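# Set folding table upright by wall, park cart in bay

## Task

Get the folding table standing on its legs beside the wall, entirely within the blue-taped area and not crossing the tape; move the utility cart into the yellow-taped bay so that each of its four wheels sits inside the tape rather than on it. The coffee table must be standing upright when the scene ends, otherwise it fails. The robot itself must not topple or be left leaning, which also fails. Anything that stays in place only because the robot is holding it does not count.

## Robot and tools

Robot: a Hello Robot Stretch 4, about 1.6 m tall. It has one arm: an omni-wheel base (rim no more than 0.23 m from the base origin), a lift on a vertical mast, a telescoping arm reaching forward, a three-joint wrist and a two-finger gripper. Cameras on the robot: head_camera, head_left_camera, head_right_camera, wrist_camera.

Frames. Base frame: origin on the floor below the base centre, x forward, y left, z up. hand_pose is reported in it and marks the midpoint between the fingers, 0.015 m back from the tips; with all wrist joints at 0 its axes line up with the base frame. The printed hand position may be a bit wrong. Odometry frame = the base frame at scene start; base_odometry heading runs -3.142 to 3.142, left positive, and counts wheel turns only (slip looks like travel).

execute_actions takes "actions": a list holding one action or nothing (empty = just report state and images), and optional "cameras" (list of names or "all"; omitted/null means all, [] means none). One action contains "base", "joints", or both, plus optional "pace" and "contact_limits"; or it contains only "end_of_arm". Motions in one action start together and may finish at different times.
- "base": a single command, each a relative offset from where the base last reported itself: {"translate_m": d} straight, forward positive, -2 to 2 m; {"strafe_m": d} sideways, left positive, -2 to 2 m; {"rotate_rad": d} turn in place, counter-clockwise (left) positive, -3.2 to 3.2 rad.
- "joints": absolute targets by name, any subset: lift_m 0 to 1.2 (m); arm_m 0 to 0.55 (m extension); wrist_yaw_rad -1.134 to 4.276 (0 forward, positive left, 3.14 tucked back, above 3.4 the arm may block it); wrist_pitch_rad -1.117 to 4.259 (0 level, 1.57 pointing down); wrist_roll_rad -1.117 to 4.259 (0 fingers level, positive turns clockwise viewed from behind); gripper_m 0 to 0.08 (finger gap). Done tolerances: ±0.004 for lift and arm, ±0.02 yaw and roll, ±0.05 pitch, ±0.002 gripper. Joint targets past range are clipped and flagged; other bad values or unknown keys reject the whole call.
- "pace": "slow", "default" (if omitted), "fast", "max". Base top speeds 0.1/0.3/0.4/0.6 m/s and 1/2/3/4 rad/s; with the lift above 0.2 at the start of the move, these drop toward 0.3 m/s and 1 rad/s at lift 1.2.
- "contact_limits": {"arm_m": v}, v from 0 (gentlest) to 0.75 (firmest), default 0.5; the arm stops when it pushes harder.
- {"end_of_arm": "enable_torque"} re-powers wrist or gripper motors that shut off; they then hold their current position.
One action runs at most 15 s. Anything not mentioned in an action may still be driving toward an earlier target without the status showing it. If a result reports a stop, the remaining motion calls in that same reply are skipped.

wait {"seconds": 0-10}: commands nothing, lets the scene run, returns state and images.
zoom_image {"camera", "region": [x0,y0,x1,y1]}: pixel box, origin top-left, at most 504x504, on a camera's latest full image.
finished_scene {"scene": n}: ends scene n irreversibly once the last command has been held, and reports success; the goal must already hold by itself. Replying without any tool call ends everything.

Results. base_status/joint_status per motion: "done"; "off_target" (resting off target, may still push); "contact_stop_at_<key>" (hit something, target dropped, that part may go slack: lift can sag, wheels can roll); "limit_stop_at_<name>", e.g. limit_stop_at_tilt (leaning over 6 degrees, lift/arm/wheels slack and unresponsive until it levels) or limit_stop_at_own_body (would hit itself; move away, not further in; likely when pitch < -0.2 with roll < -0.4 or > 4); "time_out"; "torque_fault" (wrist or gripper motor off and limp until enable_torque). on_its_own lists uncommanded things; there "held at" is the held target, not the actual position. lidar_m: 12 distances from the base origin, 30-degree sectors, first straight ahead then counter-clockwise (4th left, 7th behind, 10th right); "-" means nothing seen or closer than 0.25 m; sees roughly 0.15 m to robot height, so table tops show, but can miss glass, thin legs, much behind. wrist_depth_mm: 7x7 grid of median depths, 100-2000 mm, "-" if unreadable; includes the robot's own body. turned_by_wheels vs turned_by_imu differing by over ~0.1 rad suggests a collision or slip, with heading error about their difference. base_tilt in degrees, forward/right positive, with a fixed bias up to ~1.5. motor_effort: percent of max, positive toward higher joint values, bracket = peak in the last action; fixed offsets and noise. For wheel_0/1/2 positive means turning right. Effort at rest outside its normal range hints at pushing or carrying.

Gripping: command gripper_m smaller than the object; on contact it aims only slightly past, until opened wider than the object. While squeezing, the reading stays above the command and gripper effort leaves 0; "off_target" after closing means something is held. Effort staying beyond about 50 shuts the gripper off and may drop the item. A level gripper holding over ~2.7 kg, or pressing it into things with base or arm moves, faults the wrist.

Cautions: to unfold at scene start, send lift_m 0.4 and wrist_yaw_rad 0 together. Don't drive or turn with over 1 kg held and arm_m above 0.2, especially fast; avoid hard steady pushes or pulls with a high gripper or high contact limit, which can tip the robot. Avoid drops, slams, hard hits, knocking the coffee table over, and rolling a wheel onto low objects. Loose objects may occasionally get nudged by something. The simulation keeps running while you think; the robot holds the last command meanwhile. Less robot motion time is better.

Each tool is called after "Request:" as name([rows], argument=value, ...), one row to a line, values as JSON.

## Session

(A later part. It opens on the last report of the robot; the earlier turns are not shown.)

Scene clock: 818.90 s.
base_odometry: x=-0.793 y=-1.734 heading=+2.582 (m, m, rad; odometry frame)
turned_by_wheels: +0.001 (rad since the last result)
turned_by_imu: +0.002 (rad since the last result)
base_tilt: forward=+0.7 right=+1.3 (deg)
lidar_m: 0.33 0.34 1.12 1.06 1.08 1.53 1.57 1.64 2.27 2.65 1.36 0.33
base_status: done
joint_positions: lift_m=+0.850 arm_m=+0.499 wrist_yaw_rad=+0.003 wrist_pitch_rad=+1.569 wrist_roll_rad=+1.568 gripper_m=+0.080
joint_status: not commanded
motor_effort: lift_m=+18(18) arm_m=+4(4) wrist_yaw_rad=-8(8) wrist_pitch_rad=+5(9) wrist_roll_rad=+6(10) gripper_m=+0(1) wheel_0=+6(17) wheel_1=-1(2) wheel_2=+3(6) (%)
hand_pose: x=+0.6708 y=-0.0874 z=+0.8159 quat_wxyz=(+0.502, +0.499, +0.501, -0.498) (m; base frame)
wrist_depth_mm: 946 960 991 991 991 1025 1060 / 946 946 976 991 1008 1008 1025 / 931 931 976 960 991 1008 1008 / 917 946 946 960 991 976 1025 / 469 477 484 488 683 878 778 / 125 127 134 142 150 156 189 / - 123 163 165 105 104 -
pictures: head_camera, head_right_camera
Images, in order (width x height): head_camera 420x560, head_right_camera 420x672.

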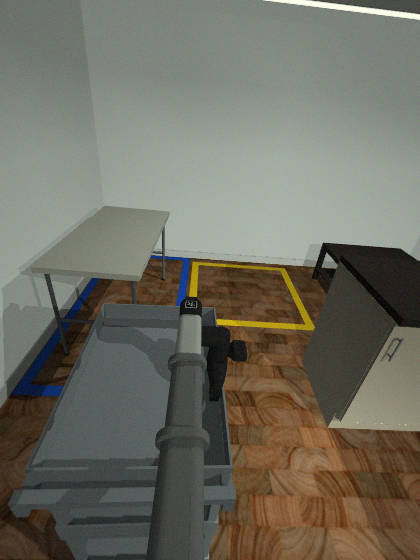

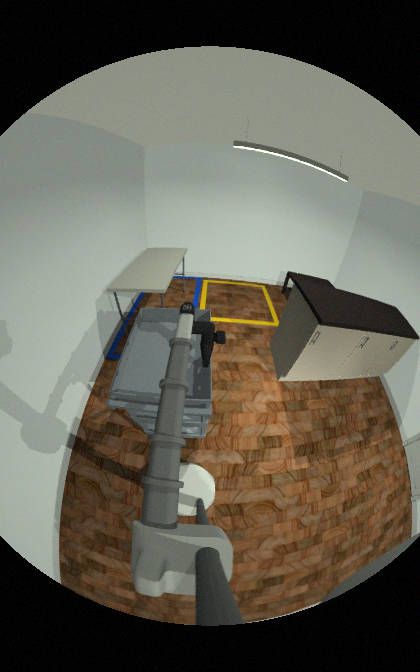

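Request:
execute_actions([
  {"base":{"strafe_m":-0.45},"pace":"slow"},
], cameras=["head_camera","head_right_camera"])

Scene clock: 833.23 s.
base_odometry: x=-0.554 y=-1.353 heading=+2.582 (m, m, rad; odometry frame)
turned_by_wheels: +0.000 (rad since the last result)
turned_by_imu: +0.004 (rad since the last result)
base_tilt: forward=+0.7 right=+1.3 (deg)
lidar_m: 0.36 0.39 1.58 1.51 1.57 1.63 1.58 1.64 2.28 2.19 1.33 1.04
base_status: done
joint_positions: lift_m=+0.850 arm_m=+0.499 wrist_yaw_rad=+0.001 wrist_pitch_rad=+1.568 wrist_roll_rad=+1.571 gripper_m=+0.080
joint_status: not commanded
motor_effort: lift_m=+18(18) arm_m=+3(4) wrist_yaw_rad=-3(13) wrist_pitch_rad=+9(12) wrist_roll_rad=-3(8) gripper_m=+1(1) wheel_0=+5(15) wheel_1=-1(5) wheel_2=+2(5) (%)
hand_pose: x=+0.6711 y=-0.0874 z=+0.8158 quat_wxyz=(+0.501, +0.501, +0.499, -0.499) (m; base frame)
wrist_depth_mm: 603 683 991 1008 1008 1025 1042 / 866 904 960 976 1008 1008 1025 / 946 960 960 976 976 1008 1025 / 917 931 931 960 976 1008 991 / 176 469 484 488 960 946 778 / 115 119 127 138 163 319 759 / - 123 163 166 108 103 -
pictures: head_camera, head_right_camera
Images, in order (width x height): head_camera 420x560, head_right_camera 420x672.

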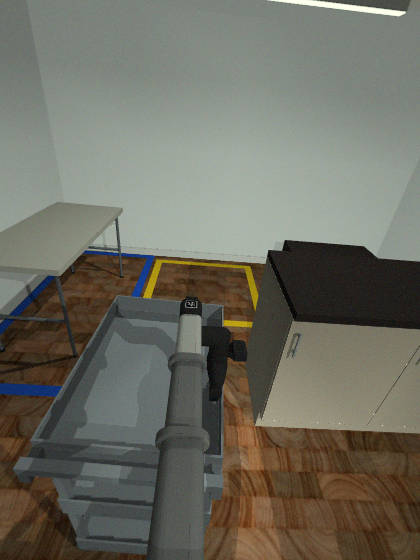

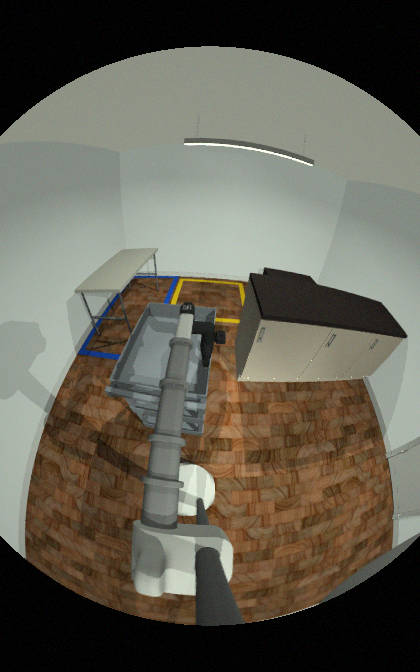

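Request:
execute_actions([
  {"base":{"strafe_m":-0.1},"pace":"slow"},
], cameras=[])

Request:
execute_actions([
  {"base":{"strafe_m":0.04},"pace":"slow"},
], cameras=[])

Request:
execute_actions([
  {"joints":{"lift_m":1.1}},
], cameras=[])

Request:
execute_actions([
  {"joints":{"arm_m":0},"base":{"translate_m":-0.3}},
], cameras=[])

Request:
execute_actions([
  {"joints":{"wrist_pitch_rad":0},"base":{"strafe_m":0.17}},
], cameras=[])

Request:
execute_actions([
  {"joints":{"lift_m":0.677}},
])

Scene clock: 843.47 s.
base_odometry: x=-0.501 y=-1.268 heading=+2.583 (m, m, rad; odometry frame)
turned_by_wheels: +0.000 (rad since the last result)
turned_by_imu: +0.001 (rad since the last result)
base_tilt: forward=+0.7 right=+1.3 (deg)
lidar_m: 0.37 0.38 1.70 1.62 1.67 1.64 1.58 1.65 2.17 2.08 1.34 1.00
base_status: done
joint_positions: lift_m=+0.850 arm_m=+0.500 wrist_yaw_rad=+0.001 wrist_pitch_rad=+1.568 wrist_roll_rad=+1.571 gripper_m=+0.080
joint_status: not commanded
motor_effort: lift_m=+18(18) arm_m=+3(3) wrist_yaw_rad=-4(4) wrist_pitch_rad=+5(14) wrist_roll_rad=-2(4) gripper_m=+1(1) wheel_0=+4(10) wheel_1=+0(4) wheel_2=+2(5) (%)
hand_pose: x=+0.6711 y=-0.0874 z=+0.8158 quat_wxyz=(+0.501, +0.501, +0.499, -0.499) (m; base frame)
wrist_depth_mm: 442 676 976 976 1008 1042 1060 / 559 699 960 976 1008 1025 1025 / 917 946 960 976 991 1025 1025 / 917 946 946 991 976 1008 1008 / 452 473 484 488 960 946 778 / 118 124 132 148 167 189 298 / - 123 163 165 109 104 -
pictures: none
No camera images: the call's "cameras" was empty. Leave "cameras" out to get every camera's image.

Scene clock: 844.93 s.
base_odometry: x=-0.523 y=-1.302 heading=+2.583 (m, m, rad; odometry frame)
turned_by_wheels: +0.000 (rad since the last result)
turned_by_imu: +0.000 (rad since the last result)
base_tilt: forward=+0.7 right=+1.3 (deg)
lidar_m: 0.35 0.37 1.65 1.58 1.65 1.63 1.57 1.63 2.20 2.13 1.33 0.39
base_status: done
joint_positions: lift_m=+0.850 arm_m=+0.500 wrist_yaw_rad=+0.001 wrist_pitch_rad=+1.569 wrist_roll_rad=+1.571 gripper_m=+0.080
joint_status: not commanded
motor_effort: lift_m=+18(18) arm_m=+3(3) wrist_yaw_rad=-3(3) wrist_pitch_rad=+1(6) wrist_roll_rad=-1(2) gripper_m=+0(1) wheel_0=-1(6) wheel_1=+1(5) wheel_2=-1(2) (%)
hand_pose: x=+0.6708 y=-0.0874 z=+0.8158 quat_wxyz=(+0.501, +0.500, +0.500, -0.499) (m; base frame)
wrist_depth_mm: 492 676 976 1008 1008 1042 1042 / 668 759 960 991 1008 1025 1042 / 931 960 976 976 976 991 1008 / 164 166 169 960 976 1008 1008 / 162 164 167 170 173 175 177 / 160 163 165 168 171 173 176 / - 123 164 167 146 172 174
pictures: none
No camera images: the call's "cameras" was empty. Leave "cameras" out to get every camera's image.

Scene clock: 847.03 s.
base_odometry: x=-0.523 y=-1.302 heading=+2.583 (m, m, rad; odometry frame)
turned_by_wheels: +0.000 (rad since the last result)
turned_by_imu: +0.000 (rad since the last result)
base_tilt: forward=+0.7 right=+1.3 (deg)
lidar_m: 0.36 0.40 1.65 1.58 1.66 1.64 1.56 1.63 2.21 2.13 1.35 0.38
base_status: not commanded
joint_positions: lift_m=+1.100 arm_m=+0.500 wrist_yaw_rad=+0.000 wrist_pitch_rad=+1.569 wrist_roll_rad=+1.571 gripper_m=+0.080
joint_status: all done
motor_effort: lift_m=+25(30) arm_m=+3(3) wrist_yaw_rad=-2(2) wrist_pitch_rad=+2(1) wrist_roll_rad=-1(1) gripper_m=+1(0) wheel_0=-2(2) wheel_1=+1(1) wheel_2=+0(0) (%)
hand_pose: x=+0.6707 y=-0.0874 z=+1.0653 quat_wxyz=(+0.500, +0.500, +0.500, -0.500) (m; base frame)
wrist_depth_mm: 484 676 1255 1255 1229 1281 1308 / 668 759 1205 1229 1255 1281 1281 / 1160 1160 1205 1229 1281 1281 1281 / 404 1160 1205 1205 1229 1229 1255 / 399 402 413 418 427 424 1042 / 394 402 407 415 418 418 368 / - 123 402 407 146 394 366
pictures: none
No camera images: the call's "cameras" was empty. Leave "cameras" out to get every camera's image.

Scene clock: 849.57 s.
base_odometry: x=-0.268 y=-1.461 heading=+2.583 (m, m, rad; odometry frame)
turned_by_wheels: +0.000 (rad since the last result)
turned_by_imu: +0.000 (rad since the last result)
base_tilt: forward=+0.6 right=+1.3 (deg)
lidar_m: 0.66 0.73 1.66 1.55 1.63 1.32 1.28 1.32 1.85 2.12 1.77 1.30
base_status: done
joint_positions: lift_m=+1.100 arm_m=+0.001 wrist_yaw_rad=+0.000 wrist_pitch_rad=+1.570 wrist_roll_rad=+1.570 gripper_m=+0.080
joint_status: all done
motor_effort: lift_m=+25(25) arm_m=-5(4) wrist_yaw_rad=-1(3) wrist_pitch_rad=-2(1) wrist_roll_rad=+1(0) gripper_m=+0(1) wheel_0=-1(7) wheel_1=+1(8) wheel_2=-2(8) (%)
hand_pose: x=+0.1721 y=-0.0874 z=+1.0653 quat_wxyz=(+0.500, +0.500, +0.500, -0.500) (m; base frame)
wrist_depth_mm: 1205 1229 1229 1255 1281 1308 1308 / 1182 1205 1255 1205 1281 1281 1281 / 1182 1182 1229 1229 1255 1255 1281 / 1160 1160 1182 1205 1255 1281 1281 / 1025 1160 1205 991 991 1205 1255 / 1008 1160 1182 976 976 1229 332 / - 123 1138 1160 146 1182 1255
pictures: none
No camera images: the call's "cameras" was empty. Leave "cameras" out to get every camera's image.

Scene clock: 851.40 s.
base_odometry: x=-0.358 y=-1.605 heading=+2.582 (m, m, rad; odometry frame)
turned_by_wheels: +0.000 (rad since the last result)
turned_by_imu: -0.001 (rad since the last result)
base_tilt: forward=+0.7 right=+1.3 (deg)
lidar_m: 0.67 1.87 1.49 1.39 1.46 1.33 1.27 1.34 1.85 2.30 1.75 0.70
base_status: done
joint_positions: lift_m=+1.100 arm_m=+0.001 wrist_yaw_rad=+0.000 wrist_pitch_rad=+0.003 wrist_roll_rad=+1.570 gripper_m=+0.080
joint_status: all done
motor_effort: lift_m=+25(25) arm_m=-4(5) wrist_yaw_rad=+0(0) wrist_pitch_rad=-11(16) wrist_roll_rad=+0(0) gripper_m=+0(1) wheel_0=+2(10) wheel_1=-2(9) wheel_2=-2(3) (%)
hand_pose: x=+0.3847 y=-0.0874 z=+1.2772 quat_wxyz=(+0.707, +0.707, +0.001, -0.001) (m; base frame)
wrist_depth_mm: 1756 - - - 1336 1160 1118 / 1863 - - - 1308 1118 1138 / 1808 - - - - 1281 654 / 1808 - - - - 904 640 / 1863 - - - - 891 640 / - - - - - 878 634 / - 123 - - 146 768 530
pictures: none
No camera images: the call's "cameras" was empty. Leave "cameras" out to get every camera's image.

Scene clock: 854.10 s.
base_odometry: x=-0.358 y=-1.605 heading=+2.582 (m, m, rad; odometry frame)
turned_by_wheels: +0.000 (rad since the last result)
turned_by_imu: +0.000 (rad since the last result)
base_tilt: forward=+0.7 right=+1.3 (deg)
lidar_m: 0.68 1.88 1.47 1.37 1.42 1.31 1.26 1.33 1.85 2.30 1.77 0.70
base_status: not commanded
joint_positions: lift_m=+0.677 arm_m=+0.001 wrist_yaw_rad=+0.000 wrist_pitch_rad=+0.003 wrist_roll_rad=+1.570 gripper_m=+0.080
joint_status: all done
motor_effort: lift_m=+18(26) arm_m=-4(4) wrist_yaw_rad=-1(2) wrist_pitch_rad=-10(11) wrist_roll_rad=+0(0) gripper_m=+1(1) wheel_0=+2(2) wheel_1=-2(2) wheel_2=-1(2) (%)
hand_pose: x=+0.3847 y=-0.0874 z=+0.8548 quat_wxyz=(+0.707, +0.707, +0.001, -0.001) (m; base frame)
wrist_depth_mm: - - - 1098 1078 1098 1205 / - - - 1078 1078 1098 1182 / - - - 508 1537 539 544 / - - - 508 1118 707 544 / - - - 508 1098 699 530 / - - - 504 1098 683 831 / - 123 - 500 146 530 798
pictures: head_camera, head_left_camera, head_right_camera, wrist_camera
Images, in order (width x height): head_camera 420x560, head_left_camera 420x672, head_right_camera 420x672, wrist_camera 616x392.

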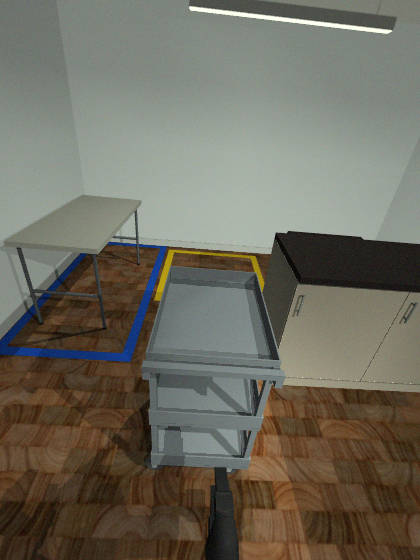

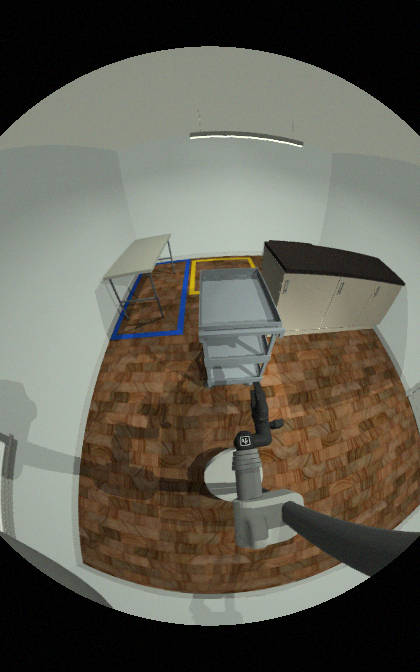

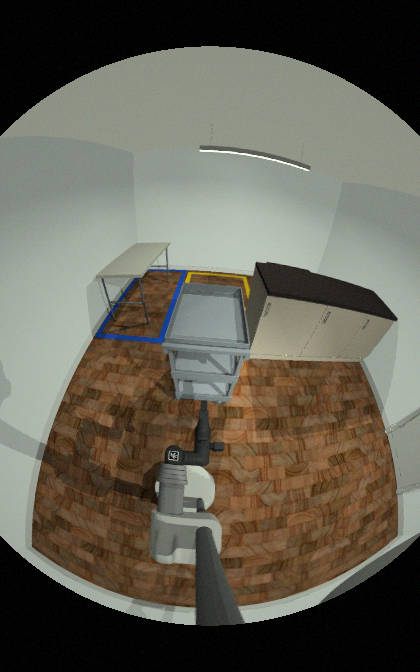

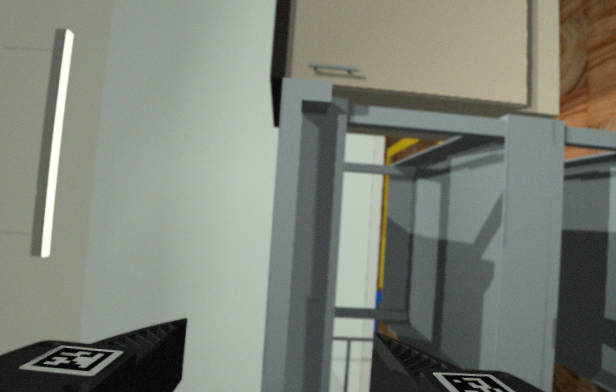

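Request:
execute_actions([
  {"joints":{"wrist_roll_rad":0,"arm_m":0.15},"base":{"translate_m":0.15}},
], cameras=["wrist_camera"])

Request:
execute_actions([
  {"base":{"translate_m":0.35},"pace":"slow"},
], cameras=["wrist_camera","head_camera"])

Scene clock: 864.50 s.
base_odometry: x=-0.486 y=-1.526 heading=+2.583 (m, m, rad; odometry frame)
turned_by_wheels: +0.000 (rad since the last result)
turned_by_imu: -0.001 (rad since the last result)
base_tilt: forward=+0.7 right=+1.3 (deg)
lidar_m: 0.54 1.73 1.46 1.39 1.45 1.49 1.42 1.48 2.06 2.30 1.55 0.59
base_status: done
joint_positions: lift_m=+0.677 arm_m=+0.149 wrist_yaw_rad=-0.002 wrist_pitch_rad=+0.002 wrist_roll_rad=+0.000 gripper_m=+0.080
joint_status: all done
motor_effort: lift_m=+18(18) arm_m=+5(5) wrist_yaw_rad=+4(18) wrist_pitch_rad=-7(10) wrist_roll_rad=+0(8) gripper_m=+0(1) wheel_0=+3(6) wheel_1=+2(3) wheel_2=-1(7) (%)
hand_pose: x=+0.5326 y=-0.0879 z=+0.8551 quat_wxyz=(+1.000, +0.000, +0.001, -0.001) (m; base frame)
wrist_depth_mm: - - - - - - - / - - - - - - - / - - - - - - - / - - - - - - - / 397 621 809 809 831 809 750 / 162 169 182 224 226 225 230 / - 123 162 164 146 165 165
pictures: wrist_camera
Images, in order (width x height): wrist_camera 616x392.

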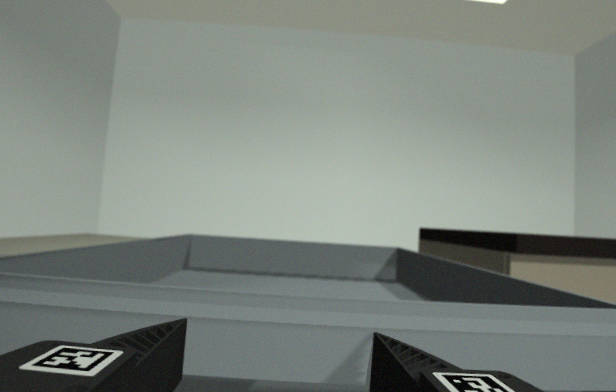

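Scene clock: 869.27 s.
base_odometry: x=-0.782 y=-1.340 heading=+2.583 (m, m, rad; odometry frame)
turned_by_wheels: +0.000 (rad since the last result)
turned_by_imu: -0.003 (rad since the last result)
base_tilt: forward=+0.7 right=+1.3 (deg)
lidar_m: 0.57 1.41 1.47 1.42 1.48 1.85 1.76 1.87 2.39 2.30 1.07 0.56
base_status: done
joint_positions: lift_m=+0.677 arm_m=+0.149 wrist_yaw_rad=-0.003 wrist_pitch_rad=+0.002 wrist_roll_rad=+0.000 gripper_m=+0.080
joint_status: not commanded
motor_effort: lift_m=+18(18) arm_m=+5(5) wrist_yaw_rad=+6(18) wrist_pitch_rad=-8(9) wrist_roll_rad=-1(0) gripper_m=+1(1) wheel_0=+2(3) wheel_1=+0(2) wheel_2=-2(11) (%)
hand_pose: x=+0.5325 y=-0.0880 z=+0.8550 quat_wxyz=(+1.000, +0.000, +0.001, -0.001) (m; base frame)
wrist_depth_mm: - - - - - - - / - - - - - - - / - - - - - - - / - - - - - - - / 1308 462 691 831 798 768 615 / 204 193 183 195 221 525 392 / - 123 235 171 146 153 -
pictures: head_camera, wrist_camera
Images, in order (width x height): head_camera 420x560, wrist_camera 616x392.

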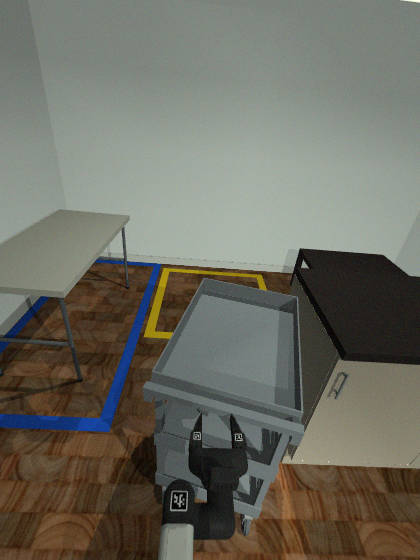

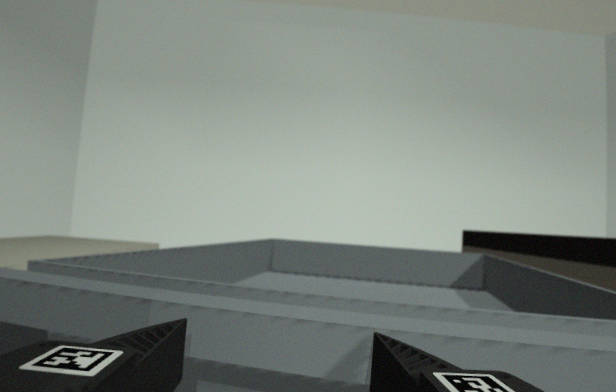

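Request:
execute_actions([
  {"base":{"translate_m":-0.06},"pace":"slow"},
], cameras=[])

Request:
execute_actions([
  {"base":{"strafe_m":-0.1},"pace":"slow"},
], cameras=[])

Request:
execute_actions([
  {"base":{"translate_m":0.2},"pace":"slow"},
], cameras=["head_camera"])

Scene clock: 877.23 s.
base_odometry: x=-0.731 y=-1.372 heading=+2.583 (m, m, rad; odometry frame)
turned_by_wheels: +0.000 (rad since the last result)
turned_by_imu: -0.001 (rad since the last result)
base_tilt: forward=+0.7 right=+1.4 (deg)
lidar_m: 0.60 1.49 1.46 1.41 1.45 1.80 1.71 1.80 2.37 2.30 1.12 0.60
base_status: done
joint_positions: lift_m=+0.677 arm_m=+0.149 wrist_yaw_rad=+0.000 wrist_pitch_rad=+0.002 wrist_roll_rad=+0.000 gripper_m=+0.080
joint_status: not commanded
motor_effort: lift_m=+18(18) arm_m=+5(5) wrist_yaw_rad=+1(7) wrist_pitch_rad=-8(7) wrist_roll_rad=-1(1) gripper_m=+1(1) wheel_0=-2(6) wheel_1=-1(3) wheel_2=+2(4) (%)
hand_pose: x=+0.5327 y=-0.0875 z=+0.8550 quat_wxyz=(+1.000, +0.000, +0.001, +0.000) (m; base frame)
wrist_depth_mm: - - - - - - - / - - - - - - - / - - - - - - - / - - - - - - - / 1308 455 723 904 854 831 627 / 277 259 244 231 220 219 256 / - 123 301 286 146 207 201
pictures: none
No camera images: the call's "cameras" was empty. Leave "cameras" out to get every camera's image.

Scene clock: 879.37 s.
base_odometry: x=-0.678 y=-1.287 heading=+2.582 (m, m, rad; odometry frame)
turned_by_wheels: +0.000 (rad since the last result)
turned_by_imu: +0.000 (rad since the last result)
base_tilt: forward=+0.7 right=+1.4 (deg)
lidar_m: 0.59 0.69 1.58 1.50 1.56 1.77 1.70 1.79 2.31 2.21 1.13 0.61
base_status: done
joint_positions: lift_m=+0.677 arm_m=+0.149 wrist_yaw_rad=+0.000 wrist_pitch_rad=+0.002 wrist_roll_rad=+0.000 gripper_m=+0.080
joint_status: not commanded
motor_effort: lift_m=+18(18) arm_m=+5(5) wrist_yaw_rad=-1(1) wrist_pitch_rad=-6(7) wrist_roll_rad=-1(1) gripper_m=+1(0) wheel_0=+1(6) wheel_1=-1(5) wheel_2=+0(2) (%)
hand_pose: x=+0.5327 y=-0.0875 z=+0.8550 quat_wxyz=(+1.000, +0.000, +0.001, +0.000) (m; base frame)
wrist_depth_mm: - - - - - - - / - - - - - - - / - - - - - - - / - - - - - - - / 418 559 842 878 842 676 488 / 246 228 215 206 207 241 459 / - 123 273 258 146 180 452
pictures: none
No camera images: the call's "cameras" was empty. Leave "cameras" out to get every camera's image.

Scene clock: 882.67 s.
base_odometry: x=-0.848 y=-1.181 heading=+2.582 (m, m, rad; odometry frame)
turned_by_wheels: +0.000 (rad since the last result)
turned_by_imu: -0.002 (rad since the last result)
base_tilt: forward=+0.7 right=+1.3 (deg)
lidar_m: 0.60 0.67 1.58 1.51 1.58 2.01 1.92 1.99 2.30 2.23 0.87 0.56
base_status: done
joint_positions: lift_m=+0.677 arm_m=+0.149 wrist_yaw_rad=-0.004 wrist_pitch_rad=+0.002 wrist_roll_rad=+0.000 gripper_m=+0.080
joint_status: not commanded
motor_effort: lift_m=+18(18) arm_m=+5(5) wrist_yaw_rad=+10(23) wrist_pitch_rad=-8(7) wrist_roll_rad=+1(1) gripper_m=+0(0) wheel_0=+2(5) wheel_1=+0(0) wheel_2=-5(13) (%)
hand_pose: x=+0.5324 y=-0.0883 z=+0.8550 quat_wxyz=(+1.000, +0.000, +0.001, -0.002) (m; base frame)
wrist_depth_mm: - - - - - - - / - - - - - - - / - - - - - - - / - - - - - - - / 392 564 759 866 820 661 488 / 215 200 189 195 220 273 421 / - 123 239 174 146 151 -
pictures: head_camera
Images, in order (width x height): head_camera 420x560.

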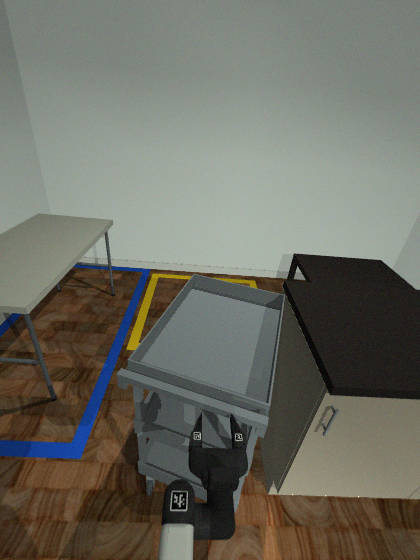

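Request:
execute_actions([
  {"base":{"translate_m":-0.12},"joints":{"arm_m":0}},
], cameras=[])

Request:
execute_actions([
  {"joints":{"lift_m":1.1},"base":{"rotate_rad":0.12}},
], cameras=[])

Request:
execute_actions([
  {"joints":{"wrist_pitch_rad":1.57,"wrist_roll_rad":1.57},"base":{"strafe_m":0.1}},
], cameras=[])

Request:
execute_actions([
  {"joints":{"arm_m":0.5},"base":{"translate_m":0.2},"pace":"slow"},
], cameras=["head_right_camera","wrist_camera"])

Scene clock: 894.30 s.
base_odometry: x=-0.746 y=-1.245 heading=+2.582 (m, m, rad; odometry frame)
turned_by_wheels: +0.000 (rad since the last result)
turned_by_imu: -0.001 (rad since the last result)
base_tilt: forward=+0.7 right=+1.3 (deg)
lidar_m: 0.66 1.45 1.58 1.50 1.58 1.88 1.78 1.89 2.30 2.21 1.03 0.66
base_status: done
joint_positions: lift_m=+0.677 arm_m=+0.001 wrist_yaw_rad=+0.000 wrist_pitch_rad=+0.003 wrist_roll_rad=+0.000 gripper_m=+0.080
joint_status: all done
motor_effort: lift_m=+18(18) arm_m=-4(6) wrist_yaw_rad=-1(10) wrist_pitch_rad=-11(10) wrist_roll_rad=+1(1) gripper_m=+1(0) wheel_0=-2(6) wheel_1=+0(4) wheel_2=-1(7) (%)
hand_pose: x=+0.3847 y=-0.0875 z=+0.8549 quat_wxyz=(+1.000, +0.000, +0.001, +0.000) (m; base frame)
wrist_depth_mm: - - - - - - - / - - - - - - - / - - - - - - - / - - - - - - - / 1661 554 525 1098 1008 707 525 / - 597 530 496 466 647 525 / - 123 1078 1078 146 591 521
pictures: none
No camera images: the call's "cameras" was empty. Leave "cameras" out to get every camera's image.

Scene clock: 897.00 s.
base_odometry: x=-0.746 y=-1.245 heading=+2.702 (m, m, rad; odometry frame)
turned_by_wheels: +0.120 (rad since the last result)
turned_by_imu: +0.121 (rad since the last result)
base_tilt: forward=+0.7 right=+1.4 (deg)
lidar_m: 0.70 1.46 1.53 1.53 1.61 1.81 1.80 1.99 2.24 1.97 0.94 0.67
base_status: done
joint_positions: lift_m=+1.100 arm_m=+0.001 wrist_yaw_rad=+0.000 wrist_pitch_rad=+0.003 wrist_roll_rad=+0.000 gripper_m=+0.080
joint_status: all done
motor_effort: lift_m=+25(26) arm_m=-5(5) wrist_yaw_rad=-2(1) wrist_pitch_rad=-9(9) wrist_roll_rad=+0(0) gripper_m=+1(1) wheel_0=+0(4) wheel_1=+0(5) wheel_2=+1(5) (%)
hand_pose: x=+0.3847 y=-0.0874 z=+1.2773 quat_wxyz=(+1.000, +0.000, +0.001, +0.000) (m; base frame)
wrist_depth_mm: 1921 - - 1983 1863 1863 1808 / - - - - - - - / - - - - - - - / - - - - - - - / - - - - - - - / 1921 - - - - - - / - 123 - - 146 - -
pictures: none
No camera images: the call's "cameras" was empty. Leave "cameras" out to get every camera's image.

Scene clock: 898.50 s.
base_odometry: x=-0.789 y=-1.335 heading=+2.702 (m, m, rad; odometry frame)
turned_by_wheels: +0.000 (rad since the last result)
turned_by_imu: +0.000 (rad since the last result)
base_tilt: forward=+0.7 right=+1.3 (deg)
lidar_m: 0.69 1.40 1.43 1.39 1.53 1.80 1.78 1.96 2.34 1.99 0.96 0.70
base_status: done
joint_positions: lift_m=+1.100 arm_m=+0.001 wrist_yaw_rad=+0.000 wrist_pitch_rad=+1.569 wrist_roll_rad=+1.569 gripper_m=+0.080
joint_status: all done
motor_effort: lift_m=+25(25) arm_m=-4(5) wrist_yaw_rad=-2(1) wrist_pitch_rad=+3(6) wrist_roll_rad=+3(2) gripper_m=+0(1) wheel_0=-1(7) wheel_1=+0(9) wheel_2=+1(1) (%)
hand_pose: x=+0.1722 y=-0.0874 z=+1.0652 quat_wxyz=(+0.501, +0.500, +0.500, -0.499) (m; base frame)
wrist_depth_mm: 1078 1205 1255 1255 1255 1308 1281 / 866 1205 1229 1229 1281 1281 1308 / 1025 1160 1205 1229 1255 1255 1255 / 1025 1182 1182 1205 1205 1255 1281 / 1160 1160 1160 1008 991 1229 1255 / 1118 1160 1160 976 991 1205 332 / - 123 1138 1182 146 1229 1255
pictures: none
No camera images: the call's "cameras" was empty. Leave "cameras" out to get every camera's image.

Scene clock: 904.77 s.
base_odometry: x=-0.970 y=-1.250 heading=+2.702 (m, m, rad; odometry frame)
turned_by_wheels: +0.000 (rad since the last result)
turned_by_imu: -0.002 (rad since the last result)
base_tilt: forward=+0.7 right=+1.3 (deg)
lidar_m: 0.55 1.22 1.40 1.39 1.52 2.02 1.96 2.18 2.37 1.43 0.78 0.52
base_status: done
joint_positions: lift_m=+1.100 arm_m=+0.499 wrist_yaw_rad=+0.000 wrist_pitch_rad=+1.570 wrist_roll_rad=+1.569 gripper_m=+0.080
joint_status: all done
motor_effort: lift_m=+25(25) arm_m=+5(5) wrist_yaw_rad=-1(1) wrist_pitch_rad=+0(1) wrist_roll_rad=+2(2) gripper_m=+0(1) wheel_0=+3(3) wheel_1=+1(3) wheel_2=-2(5) (%)
hand_pose: x=+0.6703 y=-0.0874 z=+1.0652 quat_wxyz=(+0.501, +0.500, +0.500, -0.499) (m; base frame)
wrist_depth_mm: 413 421 427 436 442 424 1308 / 410 415 427 433 436 407 1308 / 404 410 421 427 433 1281 1281 / 402 407 418 421 427 1281 1281 / 1138 402 410 418 1160 1025 1042 / 1138 1118 407 410 1205 1025 1042 / - 123 1138 366 146 1008 1229
pictures: head_right_camera, wrist_camera
Images, in order (width x height): head_right_camera 420x672, wrist_camera 616x392.

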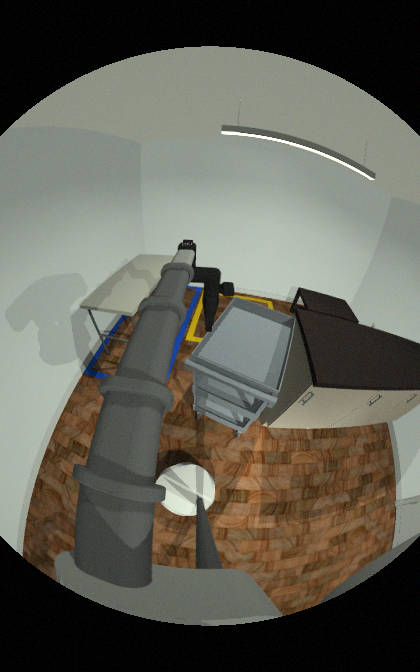

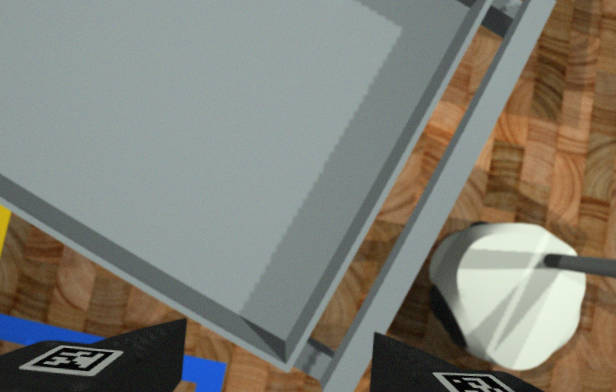

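Request:
execute_actions([
  {"joints":{"wrist_roll_rad":0,"arm_m":0.55},"base":{"strafe_m":-0.15},"pace":"slow"},
], cameras=[])

Request:
execute_actions([
  {"base":{"translate_m":0.1},"pace":"slow"},
], cameras=["head_right_camera","wrist_camera"])

Scene clock: 921.87 s.
base_odometry: x=-0.906 y=-1.115 heading=+2.702 (m, m, rad; odometry frame)
turned_by_wheels: +0.000 (rad since the last result)
turned_by_imu: -0.001 (rad since the last result)
base_tilt: forward=+0.7 right=+1.3 (deg)
lidar_m: 0.45 0.65 1.57 1.52 1.70 2.02 1.99 2.18 2.23 1.42 0.67 0.45
base_status: done
joint_positions: lift_m=+1.100 arm_m=+0.549 wrist_yaw_rad=+0.000 wrist_pitch_rad=+1.570 wrist_roll_rad=+0.001 gripper_m=+0.080
joint_status: all done
motor_effort: lift_m=+25(25) arm_m=+4(4) wrist_yaw_rad=+0(0) wrist_pitch_rad=+0(1) wrist_roll_rad=-2(1) gripper_m=+0(0) wheel_0=+3(7) wheel_1=-3(0) wheel_2=+0(3) (%)
hand_pose: x=+0.7203 y=-0.0874 z=+1.0652 quat_wxyz=(+0.708, +0.000, +0.707, +0.000) (m; base frame)
wrist_depth_mm: 1205 1229 427 433 439 442 449 / 1182 1182 421 430 433 439 445 / 1182 1205 418 424 430 436 439 / 1160 410 418 424 430 436 436 / 1138 404 413 418 421 424 433 / 379 402 407 415 415 421 407 / - 123 404 407 146 418 379
pictures: none
No camera images: the call's "cameras" was empty. Leave "cameras" out to get every camera's image.

Scene clock: 924.13 s.
base_odometry: x=-0.996 y=-1.072 heading=+2.703 (m, m, rad; odometry frame)
turned_by_wheels: +0.000 (rad since the last result)
turned_by_imu: -0.001 (rad since the last result)
base_tilt: forward=+0.7 right=+1.4 (deg)
lidar_m: 0.38 0.50 1.53 1.52 1.69 2.13 2.09 2.28 2.25 1.13 0.58 0.36
base_status: done
joint_positions: lift_m=+1.100 arm_m=+0.549 wrist_yaw_rad=+0.000 wrist_pitch_rad=+1.570 wrist_roll_rad=+0.001 gripper_m=+0.080
joint_status: not commanded
motor_effort: lift_m=+25(25) arm_m=+5(4) wrist_yaw_rad=+0(1) wrist_pitch_rad=+1(2) wrist_roll_rad=-1(1) gripper_m=+0(1) wheel_0=+2(4) wheel_1=+1(8) wheel_2=+0(7) (%)
hand_pose: x=+0.7203 y=-0.0874 z=+1.0652 quat_wxyz=(+0.708, +0.000, +0.707, +0.000) (m; base frame)
wrist_depth_mm: 1138 1205 1229 433 439 436 399 / 1182 1182 1205 433 433 439 442 / 1182 1182 418 424 427 436 442 / 1160 1160 413 424 424 436 436 / 1160 407 415 415 424 427 433 / 1118 402 407 413 421 421 427 / - 123 402 407 146 418 418
pictures: head_right_camera, wrist_camera
Images, in order (width x height): head_right_camera 420x672, wrist_camera 616x392.

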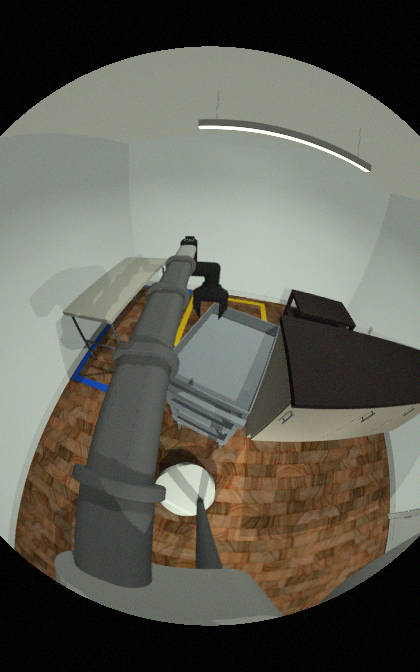

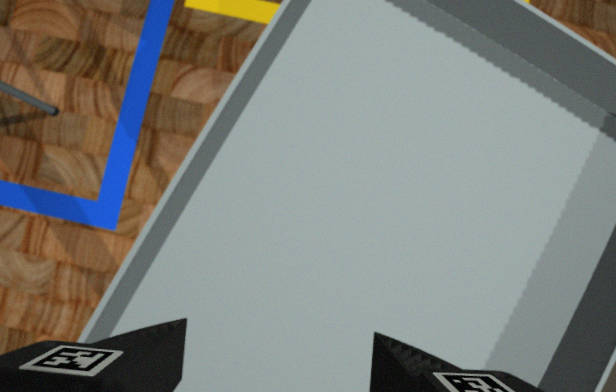

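Request:
execute_actions([
  {"joints":{"wrist_roll_rad":1.57}},
], cameras=[])

Request:
execute_actions([
  {"joints":{"lift_m":0.85},"pace":"slow"},
], cameras=[])

Request:
execute_actions([
  {"base":{"strafe_m":0.28},"pace":"slow"},
], cameras=["head_right_camera","head_camera"])

Scene clock: 931.27 s.
base_odometry: x=-0.996 y=-1.072 heading=+2.703 (m, m, rad; odometry frame)
turned_by_wheels: +0.000 (rad since the last result)
turned_by_imu: -0.001 (rad since the last result)
base_tilt: forward=+0.7 right=+1.3 (deg)
lidar_m: 0.39 0.50 1.54 1.52 1.67 2.14 2.11 2.28 2.25 1.13 0.59 0.36
base_status: not commanded
joint_positions: lift_m=+1.100 arm_m=+0.549 wrist_yaw_rad=+0.000 wrist_pitch_rad=+1.570 wrist_roll_rad=+1.569 gripper_m=+0.080
joint_status: all done
motor_effort: lift_m=+25(25) arm_m=+4(4) wrist_yaw_rad=-1(1) wrist_pitch_rad=+1(1) wrist_roll_rad=+3(2) gripper_m=+0(1) wheel_0=+2(2) wheel_1=+1(1) wheel_2=-1(1) (%)
hand_pose: x=+0.7203 y=-0.0874 z=+1.0652 quat_wxyz=(+0.501, +0.500, +0.500, -0.499) (m; base frame)
wrist_depth_mm: 410 424 427 439 439 410 1308 / 410 418 427 430 439 442 410 / 410 413 415 424 433 442 442 / 399 410 415 421 433 433 439 / 402 399 410 415 421 427 410 / 366 397 404 413 418 424 382 / - 123 402 407 146 389 370
pictures: none
No camera images: the call's "cameras" was empty. Leave "cameras" out to get every camera's image.

Scene clock: 933.97 s.
base_odometry: x=-0.996 y=-1.072 heading=+2.703 (m, m, rad; odometry frame)
turned_by_wheels: +0.000 (rad since the last result)
turned_by_imu: +0.000 (rad since the last result)
base_tilt: forward=+0.7 right=+1.3 (deg)
lidar_m: 0.37 0.50 1.54 1.51 1.66 2.12 2.10 2.31 2.23 1.15 0.60 0.37
base_status: not commanded
joint_positions: lift_m=+0.850 arm_m=+0.549 wrist_yaw_rad=+0.000 wrist_pitch_rad=+1.570 wrist_roll_rad=+1.569 gripper_m=+0.080
joint_status: all done
motor_effort: lift_m=+18(24) arm_m=+5(5) wrist_yaw_rad=-1(0) wrist_pitch_rad=-1(3) wrist_roll_rad=+3(3) gripper_m=+0(0) wheel_0=+2(2) wheel_1=+1(1) wheel_2=+0(0) (%)
hand_pose: x=+0.7203 y=-0.0874 z=+0.8159 quat_wxyz=(+0.501, +0.500, +0.500, -0.499) (m; base frame)
wrist_depth_mm: 169 172 175 178 180 183 186 / 167 169 173 175 179 181 183 / 166 168 170 173 176 179 182 / 163 166 169 172 175 178 179 / 162 165 167 170 173 176 178 / 160 163 165 168 170 173 176 / - 123 163 166 146 171 174
pictures: none
No camera images: the call's "cameras" was empty. Leave "cameras" out to get every camera's image.

Scene clock: 937.90 s.
base_odometry: x=-1.116 y=-1.326 heading=+2.702 (m, m, rad; odometry frame)
turned_by_wheels: +0.000 (rad since the last result)
turned_by_imu: -0.004 (rad since the last result)
base_tilt: forward=+0.7 right=+1.3 (deg)
lidar_m: 0.46 1.06 1.27 1.23 1.35 2.03 2.07 2.25 2.53 1.23 0.51 0.45
base_status: done
joint_positions: lift_m=+0.850 arm_m=+0.549 wrist_yaw_rad=-0.001 wrist_pitch_rad=+1.569 wrist_roll_rad=+1.571 gripper_m=+0.080
joint_status: not commanded
motor_effort: lift_m=+18(18) arm_m=+4(4) wrist_yaw_rad=+1(13) wrist_pitch_rad=+1(10) wrist_roll_rad=-1(14) gripper_m=+0(1) wheel_0=-4(18) wheel_1=+1(5) wheel_2=-2(9) (%)
hand_pose: x=+0.7205 y=-0.0874 z=+0.8158 quat_wxyz=(+0.500, +0.500, +0.500, -0.500) (m; base frame)
wrist_depth_mm: 169 172 175 178 181 184 186 / 167 171 173 176 179 182 185 / 165 168 171 174 177 180 182 / 164 167 169 172 175 178 179 / 162 165 167 170 172 176 177 / 161 163 165 168 171 173 176 / - 123 163 166 146 171 174
pictures: head_camera, head_right_camera
Images, in order (width x height): head_camera 420x560, head_right_camera 420x672.

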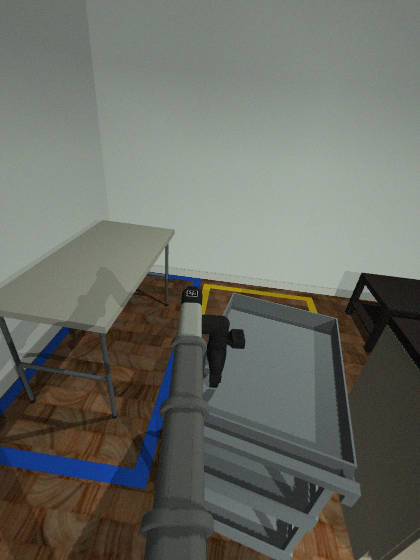

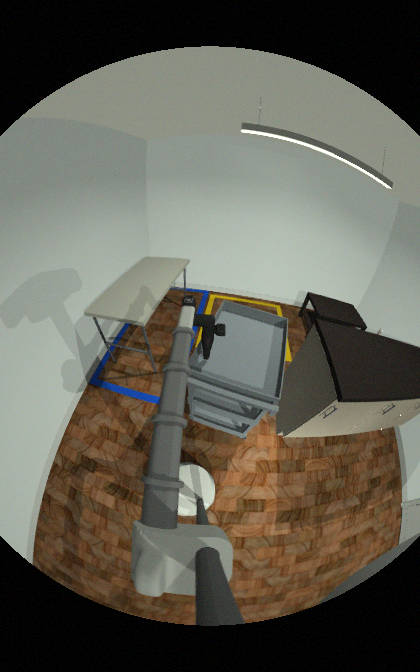

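Request:
execute_actions([
  {"base":{"strafe_m":0.13},"pace":"slow"},
], cameras=["head_right_camera","head_camera"])

Scene clock: 944.60 s.
base_odometry: x=-1.171 y=-1.443 heading=+2.701 (m, m, rad; odometry frame)
turned_by_wheels: -0.001 (rad since the last result)
turned_by_imu: -0.004 (rad since the last result)
base_tilt: forward=+0.7 right=+1.4 (deg)
lidar_m: 0.49 1.06 1.14 1.12 1.19 1.80 2.05 2.22 2.66 1.28 0.60 0.48
base_status: done
joint_positions: lift_m=+0.850 arm_m=+0.549 wrist_yaw_rad=-0.001 wrist_pitch_rad=+1.568 wrist_roll_rad=+1.572 gripper_m=+0.080
joint_status: not commanded
motor_effort: lift_m=+18(19) arm_m=+3(4) wrist_yaw_rad=+1(4) wrist_pitch_rad=+1(5) wrist_roll_rad=-4(8) gripper_m=+0(0) wheel_0=-8(17) wheel_1=-2(1) wheel_2=-2(5) (%)
hand_pose: x=+0.7207 y=-0.0874 z=+0.8158 quat_wxyz=(+0.500, +0.501, +0.499, -0.500) (m; base frame)
wrist_depth_mm: 170 173 176 178 181 183 186 / 169 170 173 176 179 182 183 / 166 169 172 174 177 180 182 / 164 166 170 172 175 178 179 / 162 165 167 170 173 176 178 / 160 163 165 168 171 174 176 / - 123 164 166 146 171 174
pictures: head_camera, head_right_camera
Images, in order (width x height): head_camera 420x560, head_right_camera 420x672.

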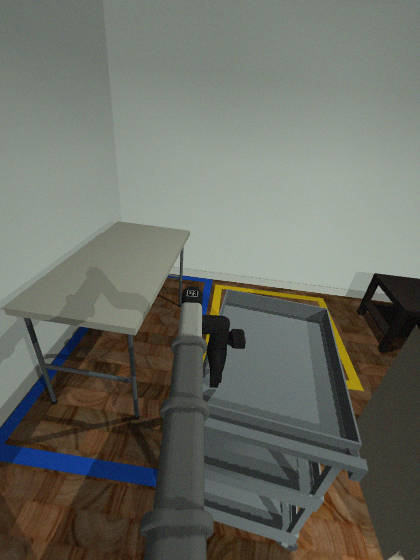

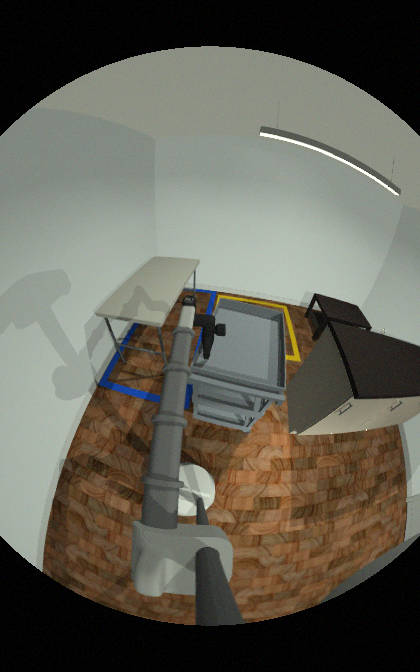

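Request:
execute_actions([
  {"base":{"strafe_m":-0.03},"joints":{"lift_m":1.1}},
], cameras=[])

Request:
execute_actions([
  {"joints":{"arm_m":0},"base":{"translate_m":-0.3}},
], cameras=[])

Request:
execute_actions([
  {"joints":{"wrist_pitch_rad":0},"base":{"strafe_m":-0.17}},
], cameras=[])

Request:
execute_actions([
  {"joints":{"lift_m":0.677}},
], cameras=["head_camera","wrist_camera"])

Scene clock: 954.53 s.
base_odometry: x=-1.158 y=-1.416 heading=+2.701 (m, m, rad; odometry frame)
turned_by_wheels: +0.000 (rad since the last result)
turned_by_imu: -0.001 (rad since the last result)
base_tilt: forward=+0.7 right=+1.3 (deg)
lidar_m: 0.49 1.05 1.16 1.15 1.26 1.88 2.06 2.23 2.62 1.27 0.91 0.48
base_status: done
joint_positions: lift_m=+1.100 arm_m=+0.549 wrist_yaw_rad=+0.000 wrist_pitch_rad=+1.569 wrist_roll_rad=+1.571 gripper_m=+0.080
joint_status: all done
motor_effort: lift_m=+25(31) arm_m=+4(3) wrist_yaw_rad=+1(2) wrist_pitch_rad=+2(4) wrist_roll_rad=-1(4) gripper_m=+0(1) wheel_0=-1(8) wheel_1=+0(13) wheel_2=+1(2) (%)
hand_pose: x=+0.7205 y=-0.0874 z=+1.0653 quat_wxyz=(+0.500, +0.500, +0.500, -0.500) (m; base frame)
wrist_depth_mm: 415 421 427 436 442 452 399 / 410 418 424 430 436 442 392 / 407 413 418 430 433 430 1255 / 402 407 413 421 433 392 1281 / 397 402 415 418 424 373 1042 / 1118 377 404 413 418 368 1025 / - 123 1138 407 146 353 1205
pictures: none
No camera images: the call's "cameras" was empty. Leave "cameras" out to get every camera's image.

Scene clock: 957.20 s.
base_odometry: x=-0.887 y=-1.544 heading=+2.701 (m, m, rad; odometry frame)
turned_by_wheels: +0.000 (rad since the last result)
turned_by_imu: +0.001 (rad since the last result)
base_tilt: forward=+0.6 right=+1.3 (deg)
lidar_m: 0.80 1.36 1.19 1.18 1.27 1.79 1.75 1.93 2.58 2.06 1.08 0.79
base_status: done
joint_positions: lift_m=+1.100 arm_m=+0.001 wrist_yaw_rad=+0.000 wrist_pitch_rad=+1.570 wrist_roll_rad=+1.570 gripper_m=+0.080
joint_status: all done
motor_effort: lift_m=+25(25) arm_m=-5(7) wrist_yaw_rad=+0(0) wrist_pitch_rad=-2(1) wrist_roll_rad=+0(1) gripper_m=+1(0) wheel_0=+0(6) wheel_1=+1(7) wheel_2=+0(8) (%)
hand_pose: x=+0.1721 y=-0.0874 z=+1.0653 quat_wxyz=(+0.500, +0.500, +0.500, -0.500) (m; base frame)
wrist_depth_mm: 1205 1205 1255 1229 1281 1308 1308 / 1182 1229 1255 1255 1255 1281 1281 / 1025 1182 1229 1229 1281 1255 1308 / 1160 1182 1205 1205 1229 1255 1255 / 1160 1160 1182 991 991 1229 1229 / 1118 1138 1182 991 991 1229 332 / - 123 1138 1182 146 1182 1205
pictures: none
No camera images: the call's "cameras" was empty. Leave "cameras" out to get every camera's image.

Scene clock: 959.03 s.
base_odometry: x=-0.814 y=-1.390 heading=+2.701 (m, m, rad; odometry frame)
turned_by_wheels: +0.000 (rad since the last result)
turned_by_imu: -0.001 (rad since the last result)
base_tilt: forward=+0.7 right=+1.3 (deg)
lidar_m: 0.74 1.39 1.36 1.35 1.43 1.81 1.78 1.92 2.40 2.01 0.94 0.73
base_status: done
joint_positions: lift_m=+1.100 arm_m=+0.001 wrist_yaw_rad=+0.000 wrist_pitch_rad=+0.003 wrist_roll_rad=+1.570 gripper_m=+0.080
joint_status: all done
motor_effort: lift_m=+25(25) arm_m=-4(4) wrist_yaw_rad=+0(0) wrist_pitch_rad=-12(15) wrist_roll_rad=+0(0) gripper_m=+0(0) wheel_0=-2(9) wheel_1=+0(10) wheel_2=+1(3) (%)
hand_pose: x=+0.3847 y=-0.0874 z=+1.2772 quat_wxyz=(+0.707, +0.707, +0.001, -0.001) (m; base frame)
wrist_depth_mm: 1618 - - - - - 1060 / 1618 - - - - - 1756 / 1618 - - - - - 1661 / 1708 - - - - 917 585 / 1863 - - - - 891 585 / 1921 - - - - 866 609 / - 123 - - 146 768 621
pictures: none
No camera images: the call's "cameras" was empty. Leave "cameras" out to get every camera's image.

Scene clock: 961.73 s.
base_odometry: x=-0.814 y=-1.390 heading=+2.701 (m, m, rad; odometry frame)
turned_by_wheels: +0.000 (rad since the last result)
turned_by_imu: +0.000 (rad since the last result)
base_tilt: forward=+0.7 right=+1.3 (deg)
lidar_m: 0.73 1.38 1.37 1.34 1.46 1.81 1.77 1.95 2.41 2.01 0.97 0.75
base_status: not commanded
joint_positions: lift_m=+0.677 arm_m=+0.001 wrist_yaw_rad=+0.000 wrist_pitch_rad=+0.003 wrist_roll_rad=+1.570 gripper_m=+0.080
joint_status: all done
motor_effort: lift_m=+18(26) arm_m=-4(4) wrist_yaw_rad=-2(1) wrist_pitch_rad=-12(14) wrist_roll_rad=-1(0) gripper_m=+1(0) wheel_0=-2(2) wheel_1=+0(0) wheel_2=+1(1) (%)
hand_pose: x=+0.3847 y=-0.0874 z=+0.8548 quat_wxyz=(+0.707, +0.707, +0.001, -0.001) (m; base frame)
wrist_depth_mm: - - - - - 1397 1060 / - - - - - 1661 1182 / - - - - - 1499 1098 / - - - 564 1182 585 854 / - - - 574 1205 597 946 / - - - 591 1118 615 917 / - 123 - 603 146 621 866
pictures: head_camera, wrist_camera
Images, in order (width x height): head_camera 420x560, wrist_camera 616x392.

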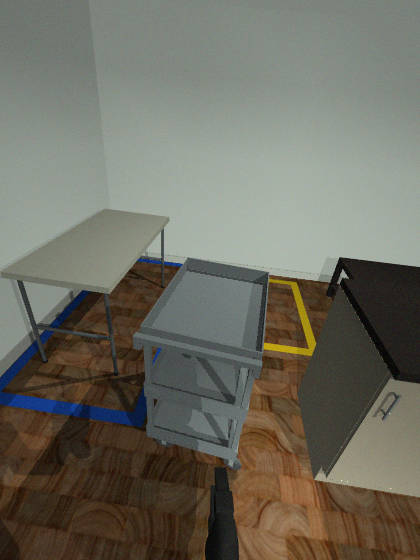

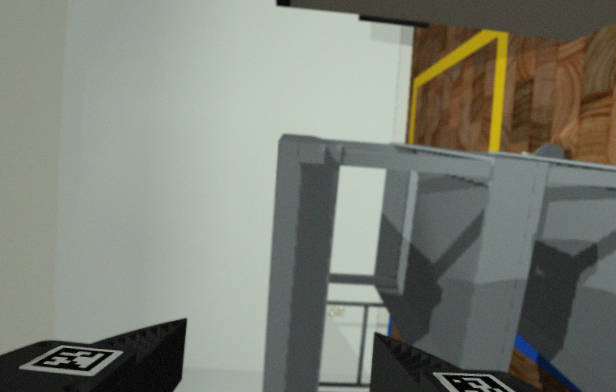

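Request:
execute_actions([
  {"base":{"rotate_rad":-0.17}},
], cameras=[])

Request:
execute_actions([
  {"base":{"strafe_m":0.2}},
], cameras=[])

Request:
execute_actions([
  {"base":{"translate_m":0.25},"joints":{"arm_m":0.1}},
], cameras=["head_camera","wrist_camera"])

Scene clock: 971.97 s.
base_odometry: x=-0.814 y=-1.390 heading=+2.531 (m, m, rad; odometry frame)
turned_by_wheels: -0.170 (rad since the last result)
turned_by_imu: -0.173 (rad since the last result)
base_tilt: forward=+0.7 right=+1.3 (deg)
lidar_m: 0.75 0.80 1.44 1.34 1.40 1.79 1.78 1.82 2.42 2.38 1.11 0.95
base_status: done
joint_positions: lift_m=+0.677 arm_m=+0.001 wrist_yaw_rad=+0.000 wrist_pitch_rad=+0.003 wrist_roll_rad=+1.570 gripper_m=+0.080
joint_status: not commanded
motor_effort: lift_m=+18(18) arm_m=-4(4) wrist_yaw_rad=+0(1) wrist_pitch_rad=-12(11) wrist_roll_rad=+0(1) gripper_m=+0(1) wheel_0=+1(8) wheel_1=+2(5) wheel_2=-1(7) (%)
hand_pose: x=+0.3847 y=-0.0874 z=+0.8548 quat_wxyz=(+0.707, +0.707, +0.001, -0.001) (m; base frame)
wrist_depth_mm: - - - 759 759 723 723 / - - - 1060 1008 960 931 / - - - - - 1618 1182 / - - - - - 1618 1160 / - - - 574 1098 591 891 / - - - 569 1160 585 917 / - 123 - 569 146 585 904
pictures: none
No camera images: the call's "cameras" was empty. Leave "cameras" out to get every camera's image.

Scene clock: 973.90 s.
base_odometry: x=-0.929 y=-1.554 heading=+2.531 (m, m, rad; odometry frame)
turned_by_wheels: +0.000 (rad since the last result)
turned_by_imu: -0.001 (rad since the last result)
base_tilt: forward=+0.7 right=+1.4 (deg)
lidar_m: 0.76 1.31 1.22 1.14 1.17 1.57 1.78 1.83 2.46 2.56 1.09 0.77
base_status: done
joint_positions: lift_m=+0.677 arm_m=+0.001 wrist_yaw_rad=+0.000 wrist_pitch_rad=+0.003 wrist_roll_rad=+1.570 gripper_m=+0.080
joint_status: not commanded
motor_effort: lift_m=+18(18) arm_m=-4(4) wrist_yaw_rad=-2(0) wrist_pitch_rad=-11(11) wrist_roll_rad=+1(0) gripper_m=+0(0) wheel_0=+0(4) wheel_1=-1(13) wheel_2=-1(2) (%)
hand_pose: x=+0.3847 y=-0.0874 z=+0.8548 quat_wxyz=(+0.707, +0.707, +0.001, -0.001) (m; base frame)
wrist_depth_mm: - - - 1098 1118 1078 1060 / - - - - - 1756 1160 / - - - 580 1060 609 991 / - - - 585 1205 609 960 / - - - 591 1205 609 931 / - - - 585 1118 597 917 / - 123 - 580 146 609 1008
pictures: none
No camera images: the call's "cameras" was empty. Leave "cameras" out to get every camera's image.

Scene clock: 976.17 s.
base_odometry: x=-1.134 y=-1.411 heading=+2.532 (m, m, rad; odometry frame)
turned_by_wheels: +0.000 (rad since the last result)
turned_by_imu: -0.001 (rad since the last result)
base_tilt: forward=+0.7 right=+1.3 (deg)
lidar_m: 0.50 1.06 1.25 1.16 1.20 1.55 2.03 2.09 2.70 2.38 0.92 0.52
base_status: done
joint_positions: lift_m=+0.677 arm_m=+0.099 wrist_yaw_rad=+0.000 wrist_pitch_rad=+0.003 wrist_roll_rad=+1.570 gripper_m=+0.080
joint_status: all done
motor_effort: lift_m=+18(18) arm_m=+4(4) wrist_yaw_rad=+0(1) wrist_pitch_rad=-8(11) wrist_roll_rad=+0(0) gripper_m=+0(0) wheel_0=+2(8) wheel_1=+0(5) wheel_2=+2(5) (%)
hand_pose: x=+0.4828 y=-0.0874 z=+0.8549 quat_wxyz=(+0.707, +0.707, +0.001, -0.001) (m; base frame)
wrist_depth_mm: - - - 176 238 1499 1078 / - - - 176 239 1618 504 / - - - 176 238 691 521 / - - - 176 239 732 521 / - - - 176 240 699 504 / - - - 236 239 676 500 / - 123 - 236 146 615 492
pictures: head_camera, wrist_camera
Images, in order (width x height): head_camera 420x560, wrist_camera 616x392.

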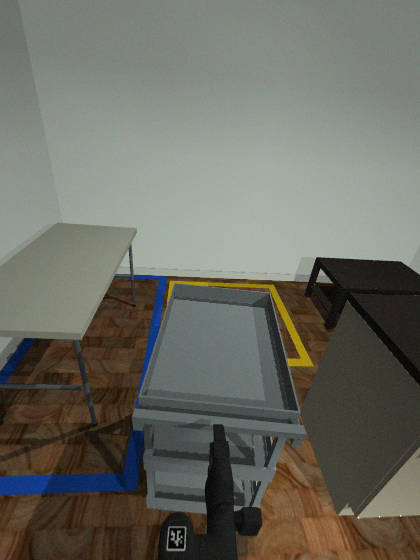

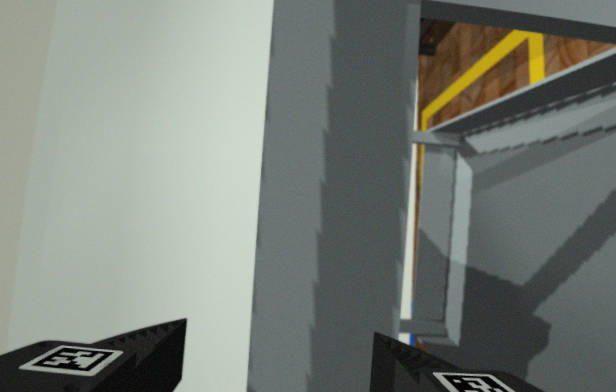

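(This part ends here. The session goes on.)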